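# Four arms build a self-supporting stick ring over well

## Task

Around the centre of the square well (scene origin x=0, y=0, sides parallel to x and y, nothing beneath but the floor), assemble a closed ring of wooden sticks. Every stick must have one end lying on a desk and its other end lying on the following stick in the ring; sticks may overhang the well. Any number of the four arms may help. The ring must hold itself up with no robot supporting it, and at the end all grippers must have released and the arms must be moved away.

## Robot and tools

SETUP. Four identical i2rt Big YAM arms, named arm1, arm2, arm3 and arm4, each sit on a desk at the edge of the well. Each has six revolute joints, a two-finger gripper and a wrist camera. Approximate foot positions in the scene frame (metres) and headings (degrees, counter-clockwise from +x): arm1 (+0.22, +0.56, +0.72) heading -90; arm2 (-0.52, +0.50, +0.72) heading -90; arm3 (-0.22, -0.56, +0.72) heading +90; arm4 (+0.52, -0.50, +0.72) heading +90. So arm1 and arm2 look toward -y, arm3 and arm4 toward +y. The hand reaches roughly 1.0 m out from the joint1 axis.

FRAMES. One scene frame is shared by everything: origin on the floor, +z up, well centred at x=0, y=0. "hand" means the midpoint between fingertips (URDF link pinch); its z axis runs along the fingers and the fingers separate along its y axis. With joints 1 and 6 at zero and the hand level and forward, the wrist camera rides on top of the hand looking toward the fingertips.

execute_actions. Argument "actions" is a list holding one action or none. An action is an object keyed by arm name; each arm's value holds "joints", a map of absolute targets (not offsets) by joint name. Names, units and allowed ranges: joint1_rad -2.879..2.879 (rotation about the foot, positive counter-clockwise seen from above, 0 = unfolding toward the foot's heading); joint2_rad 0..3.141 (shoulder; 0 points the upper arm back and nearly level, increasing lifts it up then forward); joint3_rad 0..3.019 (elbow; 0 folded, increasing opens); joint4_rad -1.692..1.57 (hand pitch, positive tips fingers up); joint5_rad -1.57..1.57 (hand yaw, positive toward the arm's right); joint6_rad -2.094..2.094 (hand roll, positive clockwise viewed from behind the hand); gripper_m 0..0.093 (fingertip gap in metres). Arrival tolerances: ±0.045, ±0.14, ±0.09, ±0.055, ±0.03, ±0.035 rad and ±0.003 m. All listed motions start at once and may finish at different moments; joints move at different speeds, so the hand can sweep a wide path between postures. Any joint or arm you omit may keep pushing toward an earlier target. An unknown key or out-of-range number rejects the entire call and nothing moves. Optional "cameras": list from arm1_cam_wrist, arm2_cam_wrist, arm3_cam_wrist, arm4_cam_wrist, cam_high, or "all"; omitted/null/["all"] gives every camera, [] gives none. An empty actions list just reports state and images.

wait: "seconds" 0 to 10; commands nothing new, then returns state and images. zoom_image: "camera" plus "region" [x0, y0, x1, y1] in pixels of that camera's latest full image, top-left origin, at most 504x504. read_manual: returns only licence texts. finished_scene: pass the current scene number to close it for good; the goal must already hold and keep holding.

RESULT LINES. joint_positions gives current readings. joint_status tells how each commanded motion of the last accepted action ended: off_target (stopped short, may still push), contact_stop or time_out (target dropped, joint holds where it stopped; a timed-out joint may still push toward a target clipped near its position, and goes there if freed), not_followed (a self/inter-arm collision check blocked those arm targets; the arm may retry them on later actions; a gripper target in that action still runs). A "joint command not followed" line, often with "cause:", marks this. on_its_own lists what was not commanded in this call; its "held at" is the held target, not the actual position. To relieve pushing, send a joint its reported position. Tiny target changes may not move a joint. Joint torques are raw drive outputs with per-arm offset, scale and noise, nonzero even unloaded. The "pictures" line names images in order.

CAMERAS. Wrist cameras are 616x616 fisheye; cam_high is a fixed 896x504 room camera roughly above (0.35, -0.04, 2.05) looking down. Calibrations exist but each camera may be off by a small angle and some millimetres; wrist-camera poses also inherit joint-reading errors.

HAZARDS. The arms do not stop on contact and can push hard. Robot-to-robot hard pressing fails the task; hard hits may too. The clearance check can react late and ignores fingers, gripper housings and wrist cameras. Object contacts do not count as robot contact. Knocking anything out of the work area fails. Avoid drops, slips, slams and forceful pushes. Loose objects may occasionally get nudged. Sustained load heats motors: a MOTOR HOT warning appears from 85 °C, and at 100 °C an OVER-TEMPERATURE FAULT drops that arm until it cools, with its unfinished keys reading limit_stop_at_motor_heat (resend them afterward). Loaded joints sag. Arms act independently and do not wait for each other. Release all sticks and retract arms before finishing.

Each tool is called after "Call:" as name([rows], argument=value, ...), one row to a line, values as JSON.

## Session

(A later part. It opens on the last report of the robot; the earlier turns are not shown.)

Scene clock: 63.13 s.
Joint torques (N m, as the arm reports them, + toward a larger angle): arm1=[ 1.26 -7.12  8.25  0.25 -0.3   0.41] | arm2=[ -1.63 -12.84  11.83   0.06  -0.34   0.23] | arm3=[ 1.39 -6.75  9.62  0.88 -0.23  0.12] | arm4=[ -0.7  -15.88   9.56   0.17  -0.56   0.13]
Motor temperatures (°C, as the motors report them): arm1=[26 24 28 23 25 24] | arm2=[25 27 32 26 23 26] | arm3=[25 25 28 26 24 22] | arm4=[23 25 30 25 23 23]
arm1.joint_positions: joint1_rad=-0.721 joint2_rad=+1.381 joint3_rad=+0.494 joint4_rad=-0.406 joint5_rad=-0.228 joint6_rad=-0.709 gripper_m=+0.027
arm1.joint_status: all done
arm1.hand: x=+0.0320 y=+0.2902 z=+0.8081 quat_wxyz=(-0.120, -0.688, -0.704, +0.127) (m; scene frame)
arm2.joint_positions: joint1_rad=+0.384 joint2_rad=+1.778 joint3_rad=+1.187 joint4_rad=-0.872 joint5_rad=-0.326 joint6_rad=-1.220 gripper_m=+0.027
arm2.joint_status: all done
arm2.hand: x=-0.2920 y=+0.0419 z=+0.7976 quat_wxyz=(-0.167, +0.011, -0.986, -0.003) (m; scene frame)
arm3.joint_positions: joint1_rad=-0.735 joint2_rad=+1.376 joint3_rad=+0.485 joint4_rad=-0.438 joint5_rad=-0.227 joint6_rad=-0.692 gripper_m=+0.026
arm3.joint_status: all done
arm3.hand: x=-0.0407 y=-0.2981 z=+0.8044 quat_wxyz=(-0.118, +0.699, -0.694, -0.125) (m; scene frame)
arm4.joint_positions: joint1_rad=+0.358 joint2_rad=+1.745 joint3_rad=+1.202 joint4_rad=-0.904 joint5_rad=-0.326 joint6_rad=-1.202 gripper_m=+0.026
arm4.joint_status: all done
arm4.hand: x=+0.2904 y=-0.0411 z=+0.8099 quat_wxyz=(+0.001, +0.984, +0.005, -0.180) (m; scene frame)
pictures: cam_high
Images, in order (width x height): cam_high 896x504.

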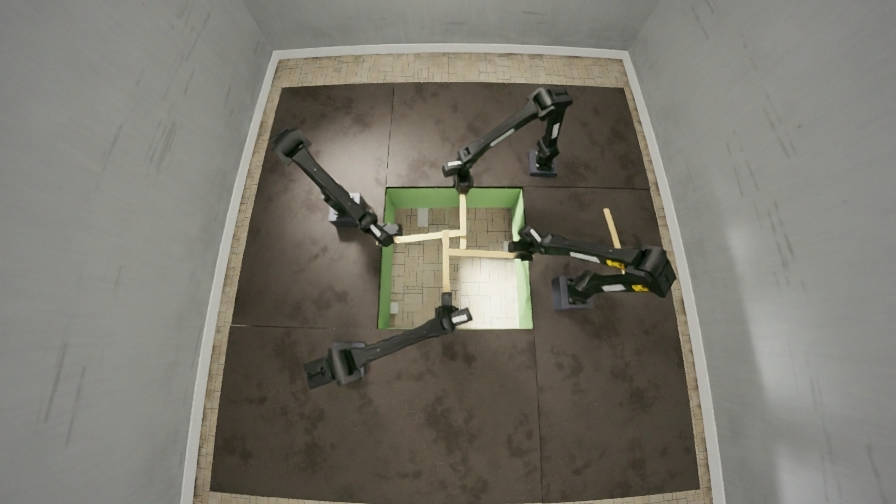

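Call:
execute_actions([
  {"arm2":{"joints":{"joint1_rad":0.33,"joint5_rad":-0.4,"joint6_rad":-1.27}},"arm4":{"joints":{"joint3_rad":1.17}},"arm1":{"joints":{"joint5_rad":-0.26}}},
], cameras=["cam_high"])

Call:
zoom_image(camera="cam_high", region=[410,200,510,290])

Scene clock: 66.43 s.
Joint torques (N m, as the arm reports them, + toward a larger angle): arm1=[ 0.86 -7.25  8.32  0.21 -0.53  0.19] | arm2=[ -1.08 -13.13  11.77   0.09  -0.55  -0.15] | arm3=[ 1.42 -6.65  9.59  0.89 -0.22  0.13] | arm4=[ -0.93 -15.86   6.61   0.06  -0.56   0.14]
Motor temperatures (°C, as the motors report them): arm1=[26 24 29 23 25 24] | arm2=[25 28 32 26 23 26] | arm3=[25 25 28 26 24 22] | arm4=[23 25 30 25 23 23]
arm1.joint_positions: joint1_rad=-0.721 joint2_rad=+1.381 joint3_rad=+0.494 joint4_rad=-0.406 joint5_rad=-0.257 joint6_rad=-0.687 gripper_m=+0.027
arm1.joint_status: all done
arm1.hand: x=+0.0358 y=+0.2874 z=+0.8092 quat_wxyz=(-0.135, -0.693, -0.697, +0.124) (m; scene frame)
arm2.joint_positions: joint1_rad=+0.328 joint2_rad=+1.778 joint3_rad=+1.187 joint4_rad=-0.872 joint5_rad=-0.395 joint6_rad=-1.256 gripper_m=+0.027
arm2.joint_status: all done
arm2.hand: x=-0.3074 y=+0.0336 z=+0.8019 quat_wxyz=(-0.199, +0.003, -0.980, -0.006) (m; scene frame)
arm3.joint_positions: joint1_rad=-0.735 joint2_rad=+1.376 joint3_rad=+0.485 joint4_rad=-0.438 joint5_rad=-0.227 joint6_rad=-0.692 gripper_m=+0.026
arm3.joint_status: not commanded
arm3.hand: x=-0.0407 y=-0.2981 z=+0.8044 quat_wxyz=(-0.118, +0.699, -0.694, -0.125) (m; scene frame)
arm4.joint_positions: joint1_rad=+0.358 joint2_rad=+1.745 joint3_rad=+1.168 joint4_rad=-0.904 joint5_rad=-0.326 joint6_rad=-1.201 gripper_m=+0.026
arm4.joint_status: all done
arm4.hand: x=+0.2955 y=-0.0552 z=+0.7978 quat_wxyz=(+0.017, +0.984, +0.002, -0.175) (m; scene frame)
pictures: cam_high
Images, in order (width x height): cam_high 896x504.

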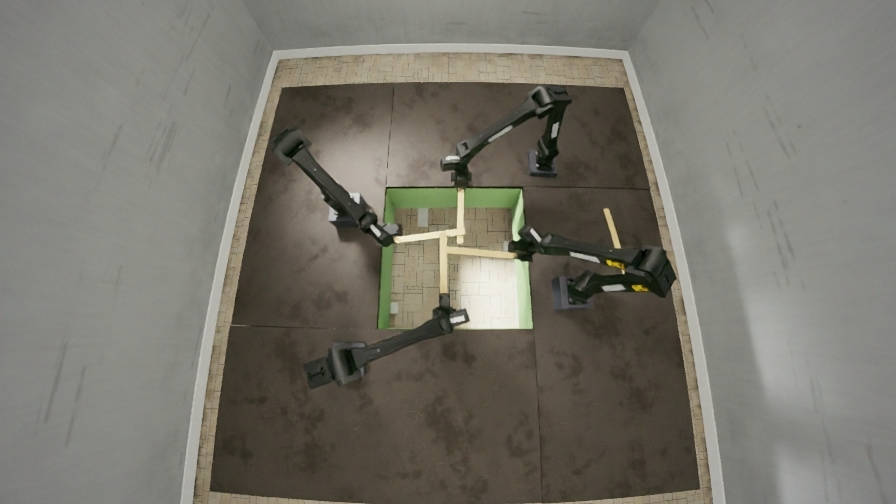

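Region (410, 200, 510, 290) of cam_high's 896x504 image, scaled by 5.040, with more detail than that image has; it fills the top 454 rows of this view, and the rest is white.

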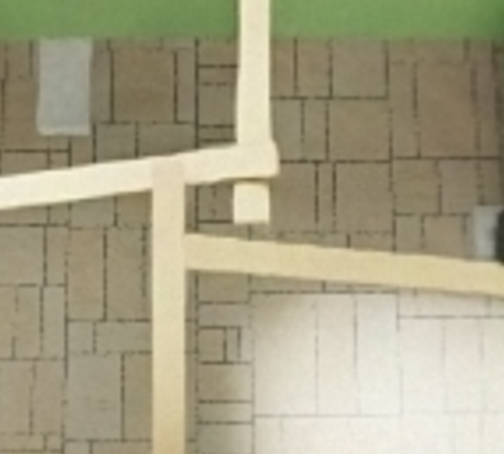

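Call:
execute_actions([
  {"arm2":{"joints":{"joint1_rad":0.385,"joint6_rad":-1.19}},"arm4":{"joints":{"joint6_rad":-1.1}}},
], cameras=["cam_high"])

Call:
zoom_image(camera="cam_high", region=[410,200,510,290])

Scene clock: 68.83 s.
Joint torques (N m, as the arm reports them, + toward a larger angle): arm1=[ 0.63 -7.11  8.35  0.29 -0.53  0.17] | arm2=[ -1.45 -13.29  11.72   0.06  -0.47   0.12] | arm3=[ 1.39 -6.56  9.61  0.89 -0.23  0.13] | arm4=[ -0.88 -15.48   6.71   0.11  -0.57   0.13]
Motor temperatures (°C, as the motors report them): arm1=[26 24 29 23 25 24] | arm2=[25 28 33 26 23 26] | arm3=[25 25 29 26 24 22] | arm4=[23 25 30 25 23 23]
arm1.joint_positions: joint1_rad=-0.721 joint2_rad=+1.381 joint3_rad=+0.494 joint4_rad=-0.406 joint5_rad=-0.257 joint6_rad=-0.687 gripper_m=+0.027
arm1.joint_status: not commanded
arm1.hand: x=+0.0358 y=+0.2874 z=+0.8092 quat_wxyz=(-0.135, -0.694, -0.697, +0.124) (m; scene frame)
arm2.joint_positions: joint1_rad=+0.389 joint2_rad=+1.778 joint3_rad=+1.187 joint4_rad=-0.872 joint5_rad=-0.396 joint6_rad=-1.204 gripper_m=+0.027
arm2.joint_status: all done
arm2.hand: x=-0.2791 y=+0.0475 z=+0.8017 quat_wxyz=(-0.199, +0.007, -0.980, -0.017) (m; scene frame)
arm3.joint_positions: joint1_rad=-0.735 joint2_rad=+1.376 joint3_rad=+0.485 joint4_rad=-0.438 joint5_rad=-0.227 joint6_rad=-0.692 gripper_m=+0.026
arm3.joint_status: not commanded
arm3.hand: x=-0.0407 y=-0.2981 z=+0.8044 quat_wxyz=(-0.118, +0.699, -0.694, -0.125) (m; scene frame)
arm4.joint_positions: joint1_rad=+0.358 joint2_rad=+1.745 joint3_rad=+1.168 joint4_rad=-0.904 joint5_rad=-0.326 joint6_rad=-1.112 gripper_m=+0.026
arm4.joint_status: all done
arm4.hand: x=+0.2955 y=-0.0552 z=+0.7978 quat_wxyz=(+0.025, +0.984, -0.042, -0.174) (m; scene frame)
pictures: cam_high
Images, in order (width x height): cam_high 896x504.

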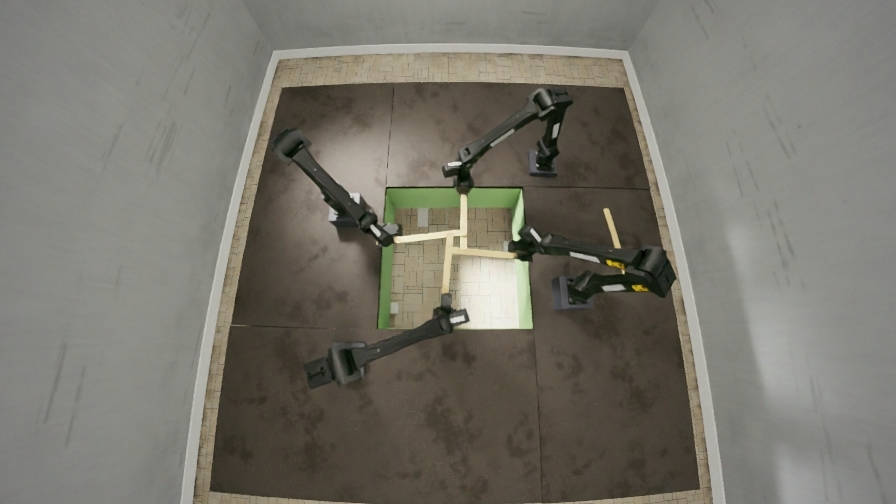

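Region (410, 200, 510, 290) of cam_high's 896x504 image, scaled by 5.040, with more detail than that image has; it fills the top 454 rows of this view, and the rest is white.

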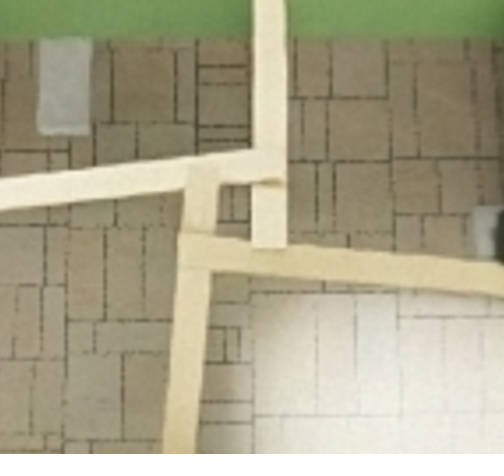

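Call:
execute_actions([
  {"arm1":{"joints":{"joint1_rad":-0.7,"joint2_rad":1.49,"joint3_rad":0.54,"joint4_rad":-0.375,"joint5_rad":-0.195,"joint6_rad":-0.66}},"arm3":{"joints":{"joint1_rad":-0.715,"joint2_rad":1.483,"joint3_rad":0.55,"joint4_rad":-0.395,"joint5_rad":-0.176,"joint6_rad":-0.665}},"arm2":{"joints":{"joint1_rad":0.41,"joint2_rad":1.815,"joint3_rad":1.245,"joint4_rad":-0.835,"joint5_rad":-0.32,"joint6_rad":-1.16}},"arm4":{"joints":{"joint1_rad":0.375,"joint2_rad":1.805,"joint3_rad":1.24,"joint4_rad":-0.87,"joint5_rad":-0.255,"joint6_rad":-1.145}}},
], cameras=["cam_high"])

Call:
zoom_image(camera="cam_high", region=[410,200,510,290])

Call:
execute_actions([
  {"arm1":{"joints":{"joint1_rad":-0.678,"joint2_rad":1.598,"joint3_rad":0.57,"joint4_rad":-0.355,"joint5_rad":-0.13,"joint6_rad":-0.645}},"arm3":{"joints":{"joint1_rad":-0.695,"joint2_rad":1.59,"joint3_rad":0.58,"joint4_rad":-0.362,"joint5_rad":-0.125,"joint6_rad":-0.645}},"arm2":{"joints":{"joint1_rad":0.43,"joint2_rad":1.865,"joint3_rad":1.257,"joint4_rad":-0.815,"joint5_rad":-0.24,"joint6_rad":-1.14}},"arm4":{"joints":{"joint1_rad":0.39,"joint2_rad":1.86,"joint3_rad":1.268,"joint4_rad":-0.85,"joint5_rad":-0.185,"joint6_rad":-1.165}}},
])

Call:
zoom_image(camera="cam_high", region=[370,170,550,340])

Scene clock: 77.30 s.
Joint torques (N m, as the arm reports them, + toward a larger angle): arm1=[ 1.5  -8.37  8.5   1.81 -0.28  0.2 ] | arm2=[ -0.7  -12.68  12.11   0.82  -0.28   0.14] | arm3=[ 1.96 -7.78  9.45  1.41 -0.08  0.16] | arm4=[  0.77 -16.34  10.15   0.89  -0.36  -0.1 ]
Motor temperatures (°C, as the motors report them): arm1=[26 24 29 23 25 24] | arm2=[25 28 34 25 23 26] | arm3=[25 25 30 26 24 22] | arm4=[23 26 30 25 23 23]
arm1.joint_positions: joint1_rad=-0.709 joint2_rad=+1.485 joint3_rad=+0.512 joint4_rad=-0.397 joint5_rad=-0.195 joint6_rad=-0.667 gripper_m=+0.027
arm1.joint_status: all done
arm1.hand: x=+0.0341 y=+0.2950 z=+0.7810 quat_wxyz=(-0.104, -0.707, -0.694, +0.087) (m; scene frame)
arm2.joint_positions: joint1_rad=+0.404 joint2_rad=+1.820 joint3_rad=+1.197 joint4_rad=-0.850 joint5_rad=-0.319 joint6_rad=-1.175 gripper_m=+0.027
arm2.joint_status: all done
arm2.hand: x=-0.2822 y=+0.0408 z=+0.7803 quat_wxyz=(-0.161, -0.002, -0.987, -0.012) (m; scene frame)
arm3.joint_positions: joint1_rad=-0.723 joint2_rad=+1.488 joint3_rad=+0.511 joint4_rad=-0.407 joint5_rad=-0.180 joint6_rad=-0.680 gripper_m=+0.026
arm3.joint_status: all done
arm3.hand: x=-0.0351 y=-0.2978 z=+0.7787 quat_wxyz=(-0.092, +0.699, -0.702, -0.100) (m; scene frame)
arm4.joint_positions: joint1_rad=+0.364 joint2_rad=+1.799 joint3_rad=+1.184 joint4_rad=-0.883 joint5_rad=-0.256 joint6_rad=-1.134 gripper_m=+0.026
arm4.joint_status: all done
arm4.hand: x=+0.3005 y=-0.0455 z=+0.7746 quat_wxyz=(+0.017, +0.990, -0.031, -0.139) (m; scene frame)
pictures: cam_high
Images, in order (width x height): cam_high 896x504.

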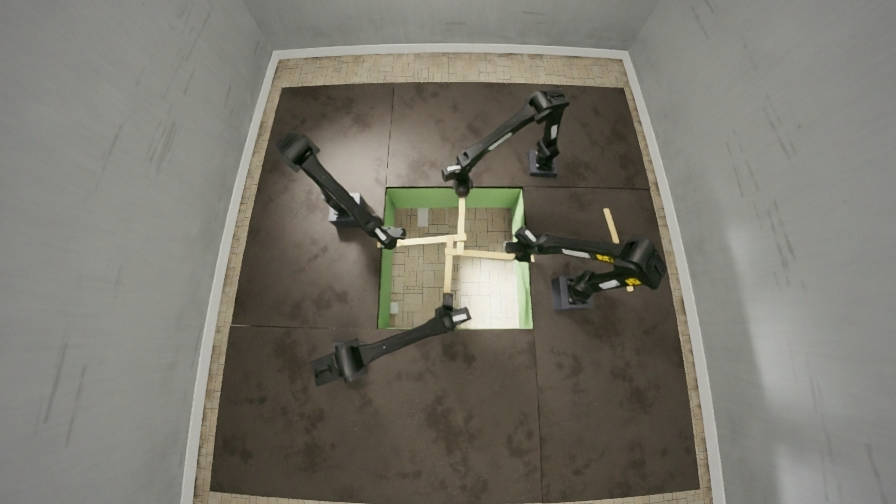

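Region (410, 200, 510, 290) of cam_high's 896x504 image, scaled by 5.040, with more detail than that image has; it fills the top 454 rows of this view, and the rest is white.

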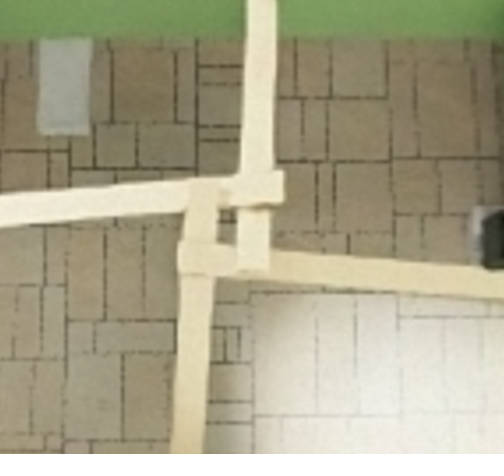

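Scene clock: 78.13 s.
Joint torques (N m, as the arm reports them, + toward a larger angle): arm1=[ 1.09 -9.25  7.48  1.62 -0.06  0.28] | arm2=[ -0.76 -12.53  11.7    0.8   -0.16   0.24] | arm3=[ 1.73 -8.6   8.59  1.33  0.01  0.27] | arm4=[  0.63 -17.06   9.59   0.92  -0.33  -0.03]
Motor temperatures (°C, as the motors report them): arm1=[26 24 29 23 25 24] | arm2=[25 28 34 26 23 26] | arm3=[25 25 30 26 24 22] | arm4=[23 26 30 25 23 23]
arm1.joint_positions: joint1_rad=-0.683 joint2_rad=+1.591 joint3_rad=+0.546 joint4_rad=-0.374 joint5_rad=-0.134 joint6_rad=-0.660 gripper_m=+0.027
arm1.joint_status: all done
arm1.hand: x=+0.0296 y=+0.2931 z=+0.7565 quat_wxyz=(-0.073, -0.708, -0.700, +0.064) (m; scene frame)
arm2.joint_positions: joint1_rad=+0.426 joint2_rad=+1.862 joint3_rad=+1.213 joint4_rad=-0.829 joint5_rad=-0.240 joint6_rad=-1.164 gripper_m=+0.027
arm2.joint_status: all done
arm2.hand: x=-0.2814 y=+0.0338 z=+0.7618 quat_wxyz=(-0.124, +0.000, -0.992, -0.001) (m; scene frame)
arm3.joint_positions: joint1_rad=-0.700 joint2_rad=+1.594 joint3_rad=+0.543 joint4_rad=-0.374 joint5_rad=-0.130 joint6_rad=-0.668 gripper_m=+0.026
arm3.joint_status: all done
arm3.hand: x=-0.0301 y=-0.2932 z=+0.7550 quat_wxyz=(-0.073, +0.703, -0.703, -0.075) (m; scene frame)
arm4.joint_positions: joint1_rad=+0.382 joint2_rad=+1.853 joint3_rad=+1.220 joint4_rad=-0.862 joint5_rad=-0.186 joint6_rad=-1.160 gripper_m=+0.026
arm4.joint_status: all done
arm4.hand: x=+0.2973 y=-0.0305 z=+0.7578 quat_wxyz=(+0.001, +0.994, -0.011, -0.107) (m; scene frame)
pictures: arm1_cam_wrist, arm2_cam_wrist, arm3_cam_wrist, arm4_cam_wrist, cam_high
camera_calibration (this result's frames):
arm1_cam_wrist: T_world_to_cam=[[-0.999303, 0.0123228, -0.0352307, 0.0557702], [-0.00345418, 0.90934, 0.41604, -0.574906], [0.0371635, 0.415871, -0.908664, 0.687116], [0, 0, 0, 1]] pos_world=[0.0282098, 0.236346, 0.865506]
arm2_cam_wrist: T_world_to_cam=[[-0.00372216, -0.999991, 0.00207875, 0.0277264], [-0.929144, 0.00422697, 0.369695, -0.540309], [-0.3697, -0.000555394, -0.929151, 0.72884], [0, 0, 0, 1]] pos_world=[-0.232469, 0.0304148, 0.876894]
arm3_cam_wrist: T_world_to_cam=[[0.999995, -0.00318666, -0.000714735, 0.0286684], [-0.00263575, -0.916722, 0.399516, -0.561204], [-0.00192834, -0.399512, -0.916726, 0.697606], [0, 0, 0, 1]] pos_world=[-0.0288022, -0.235675, 0.863744]
arm4_cam_wrist: T_world_to_cam=[[0.0172315, 0.99977, -0.0128006, 0.0397232], [0.917888, -0.0107411, 0.396694, -0.574437], [0.396466, -0.0185852, -0.917861, 0.700765], [0, 0, 0, 1]] pos_world=[0.248755, -0.0328603, 0.87159]
Images, in order (width x height): arm1_cam_wrist 616x616, arm2_cam_wrist 616x616, arm3_cam_wrist 616x616, arm4_cam_wrist 616x616, cam_high 896x504.

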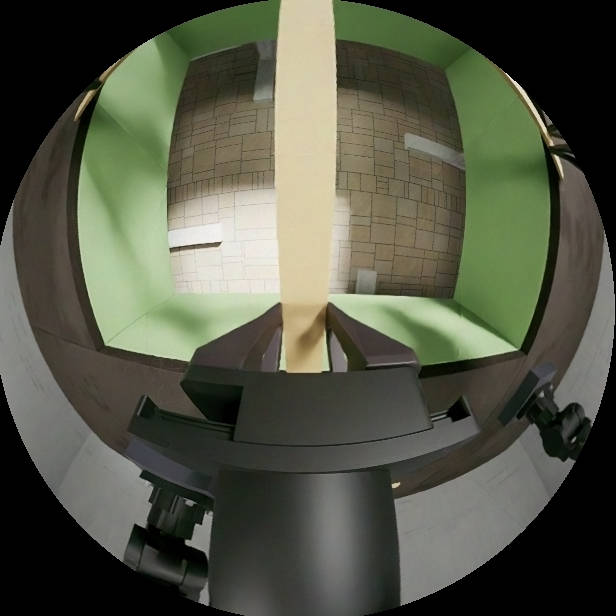

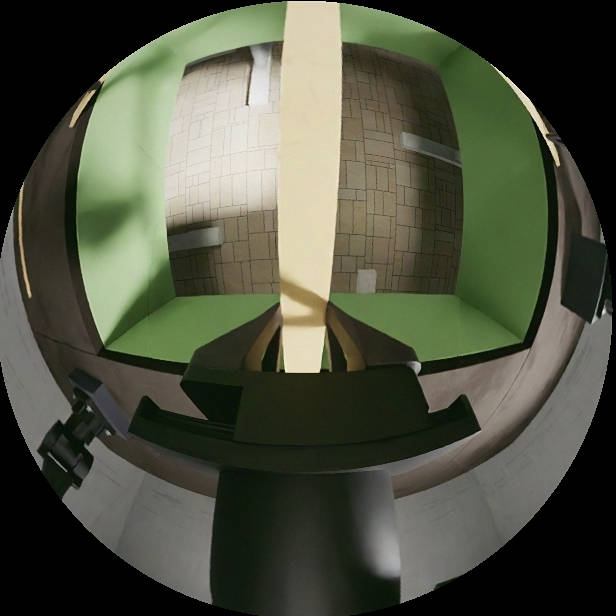

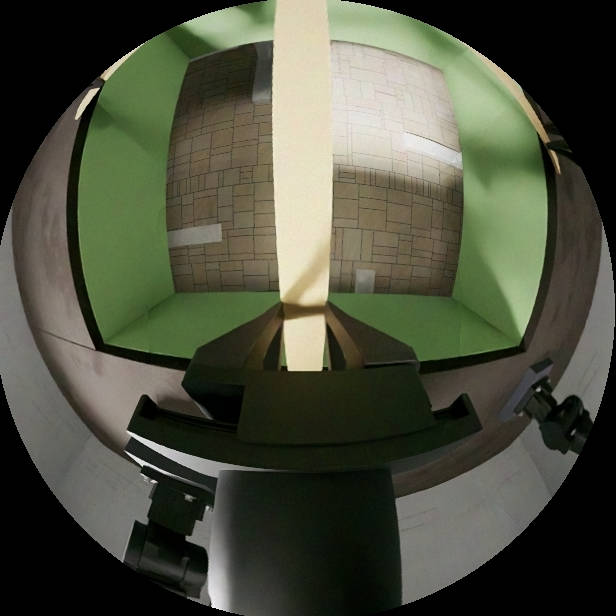

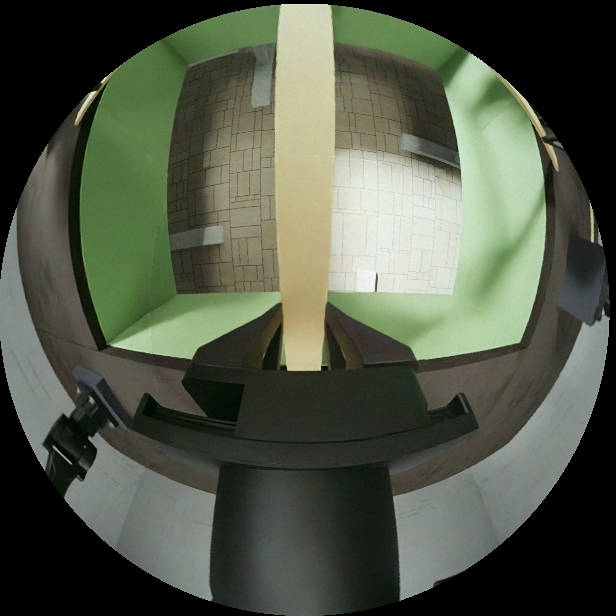

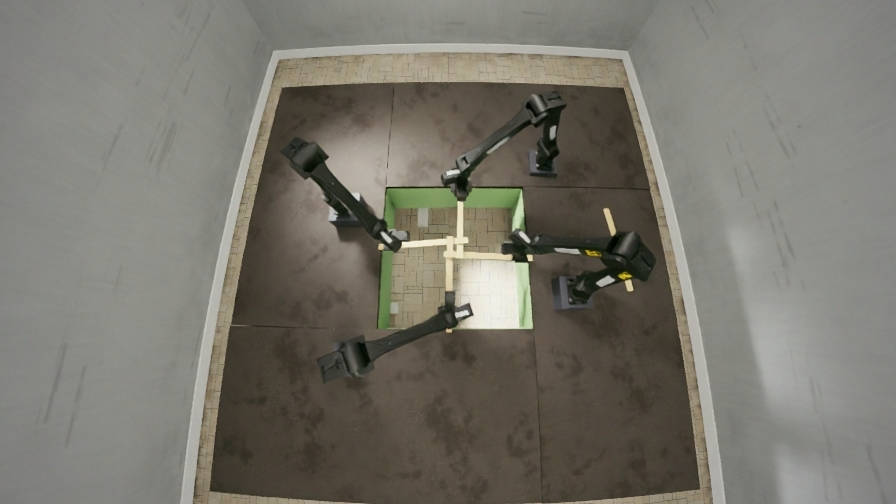

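Region (370, 170, 550, 340) of cam_high's 896x504 image, scaled by 2.800, with more detail than that image has.

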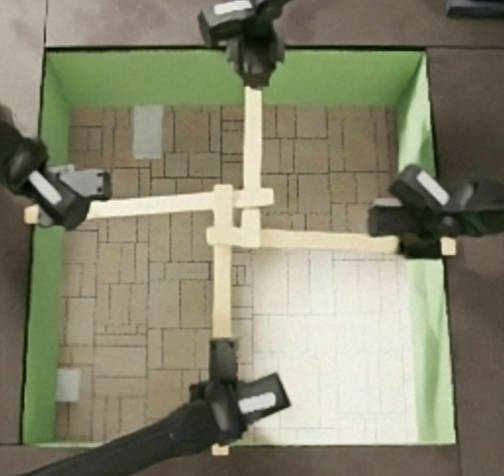

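Frame appears locked; release.

Call:
execute_actions([
  {"arm1":{"joints":{"gripper_m":0.07}},"arm2":{"joints":{"gripper_m":0.07}},"arm3":{"joints":{"gripper_m":0.07}},"arm4":{"joints":{"gripper_m":0.07}}},
], cameras=[])

Call:
execute_actions([
  {"arm1":{"joints":{"joint2_rad":1.2,"joint4_rad":-0.7}},"arm2":{"joints":{"joint2_rad":1.5,"joint4_rad":-1.1}},"arm3":{"joints":{"joint2_rad":1.2,"joint4_rad":-0.7}},"arm4":{"joints":{"joint2_rad":1.5,"joint4_rad":-1.1}}},
], cameras=["cam_high"])

Call:
finished_scene(scene=1)

Scene clock: 81.73 s.
Joint torques (N m, as the arm reports them, + toward a larger angle): arm1=[ 0.98 -8.92  7.52  1.67 -0.14  0.19] | arm2=[ -0.66 -12.51  11.67   0.86  -0.16   0.15] | arm3=[ 1.72 -8.57  8.58  1.29 -0.01  0.14] | arm4=[  0.69 -16.76   9.53   0.93  -0.33  -0.03]
Motor temperatures (°C, as the motors report them): arm1=[26 24 29 23 25 24] | arm2=[25 28 34 26 23 26] | arm3=[25 25 30 26 24 22] | arm4=[23 26 31 25 23 23]
arm1.joint_positions: joint1_rad=-0.683 joint2_rad=+1.591 joint3_rad=+0.546 joint4_rad=-0.374 joint5_rad=-0.133 joint6_rad=-0.653 gripper_m=+0.070
arm1.joint_status: all done
arm1.hand: x=+0.0294 y=+0.2933 z=+0.7565 quat_wxyz=(-0.072, -0.710, -0.698, +0.064) (m; scene frame)
arm2.joint_positions: joint1_rad=+0.426 joint2_rad=+1.862 joint3_rad=+1.213 joint4_rad=-0.829 joint5_rad=-0.240 joint6_rad=-1.154 gripper_m=+0.070
arm2.joint_status: all done
arm2.hand: x=-0.2814 y=+0.0338 z=+0.7618 quat_wxyz=(-0.124, -0.005, -0.992, -0.002) (m; scene frame)
arm3.joint_positions: joint1_rad=-0.700 joint2_rad=+1.594 joint3_rad=+0.543 joint4_rad=-0.373 joint5_rad=-0.129 joint6_rad=-0.658 gripper_m=+0.070
arm3.joint_status: all done
arm3.hand: x=-0.0299 y=-0.2931 z=+0.7550 quat_wxyz=(-0.073, +0.699, -0.707, -0.075) (m; scene frame)
arm4.joint_positions: joint1_rad=+0.382 joint2_rad=+1.853 joint3_rad=+1.220 joint4_rad=-0.862 joint5_rad=-0.186 joint6_rad=-1.160 gripper_m=+0.070
arm4.joint_status: all done
arm4.hand: x=+0.2973 y=-0.0304 z=+0.7578 quat_wxyz=(+0.001, +0.994, -0.011, -0.107) (m; scene frame)
pictures: none
No camera images: the call's "cameras" was empty. Leave "cameras" out to get every camera's image.

Scene clock: 83.03 s.
Joint torques (N m, as the arm reports them, + toward a larger angle): arm1=[ 0.77 -7.01 10.23 -0.04 -0.13  0.21] | arm2=[-0.68 -9.92 12.19  0.1  -0.15  0.13] | arm3=[ 1.7  -4.84 11.48  0.64 -0.02  0.14] | arm4=[  0.52 -12.77   9.82   0.33  -0.33  -0.01]
Motor temperatures (°C, as the motors report them): arm1=[26 24 29 23 25 24] | arm2=[25 28 34 26 23 26] | arm3=[25 25 30 26 24 22] | arm4=[23 26 31 25 23 23]
arm1.joint_positions: joint1_rad=-0.683 joint2_rad=+1.201 joint3_rad=+0.546 joint4_rad=-0.683 joint5_rad=-0.132 joint6_rad=-0.652 gripper_m=+0.070
arm1.joint_status: all done
arm1.hand: x=+0.0407 y=+0.3067 z=+0.8586 quat_wxyz=(-0.076, -0.706, -0.697, +0.104) (m; scene frame)
arm2.joint_positions: joint1_rad=+0.426 joint2_rad=+1.500 joint3_rad=+1.226 joint4_rad=-1.089 joint5_rad=-0.240 joint6_rad=-1.153 gripper_m=+0.070
arm2.joint_status: all done
arm2.hand: x=-0.2962 y=+0.0736 z=+0.9324 quat_wxyz=(-0.146, +0.002, -0.988, +0.050) (m; scene frame)
arm3.joint_positions: joint1_rad=-0.700 joint2_rad=+1.194 joint3_rad=+0.543 joint4_rad=-0.692 joint5_rad=-0.129 joint6_rad=-0.657 gripper_m=+0.070
arm3.joint_status: all done
arm3.hand: x=-0.0427 y=-0.3097 z=+0.8586 quat_wxyz=(-0.113, +0.698, -0.702, -0.080) (m; scene frame)
arm4.joint_positions: joint1_rad=+0.382 joint2_rad=+1.486 joint3_rad=+1.235 joint4_rad=-1.091 joint5_rad=-0.186 joint6_rad=-1.160 gripper_m=+0.070
arm4.joint_status: all done
arm4.hand: x=+0.3134 y=-0.0638 z=+0.9325 quat_wxyz=(-0.069, +0.988, -0.004, -0.136) (m; scene frame)
pictures: cam_high
Images, in order (width x height): cam_high 896x504.

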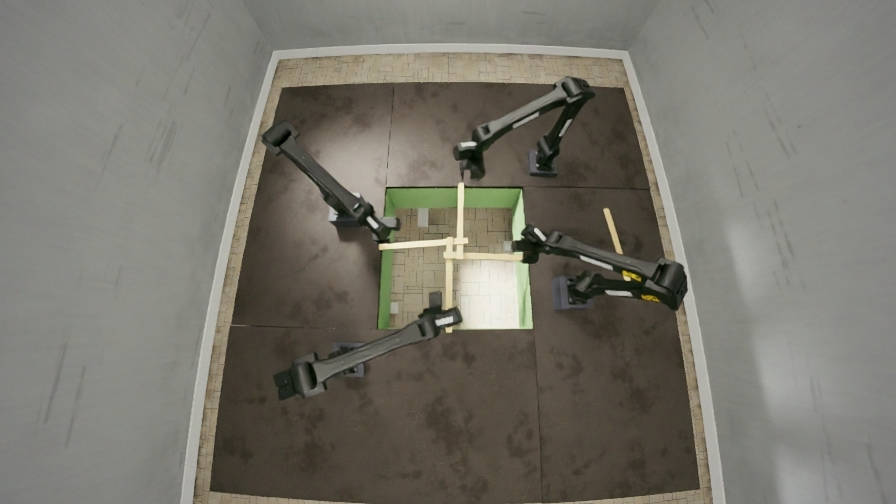

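The scene is finished: the task was done.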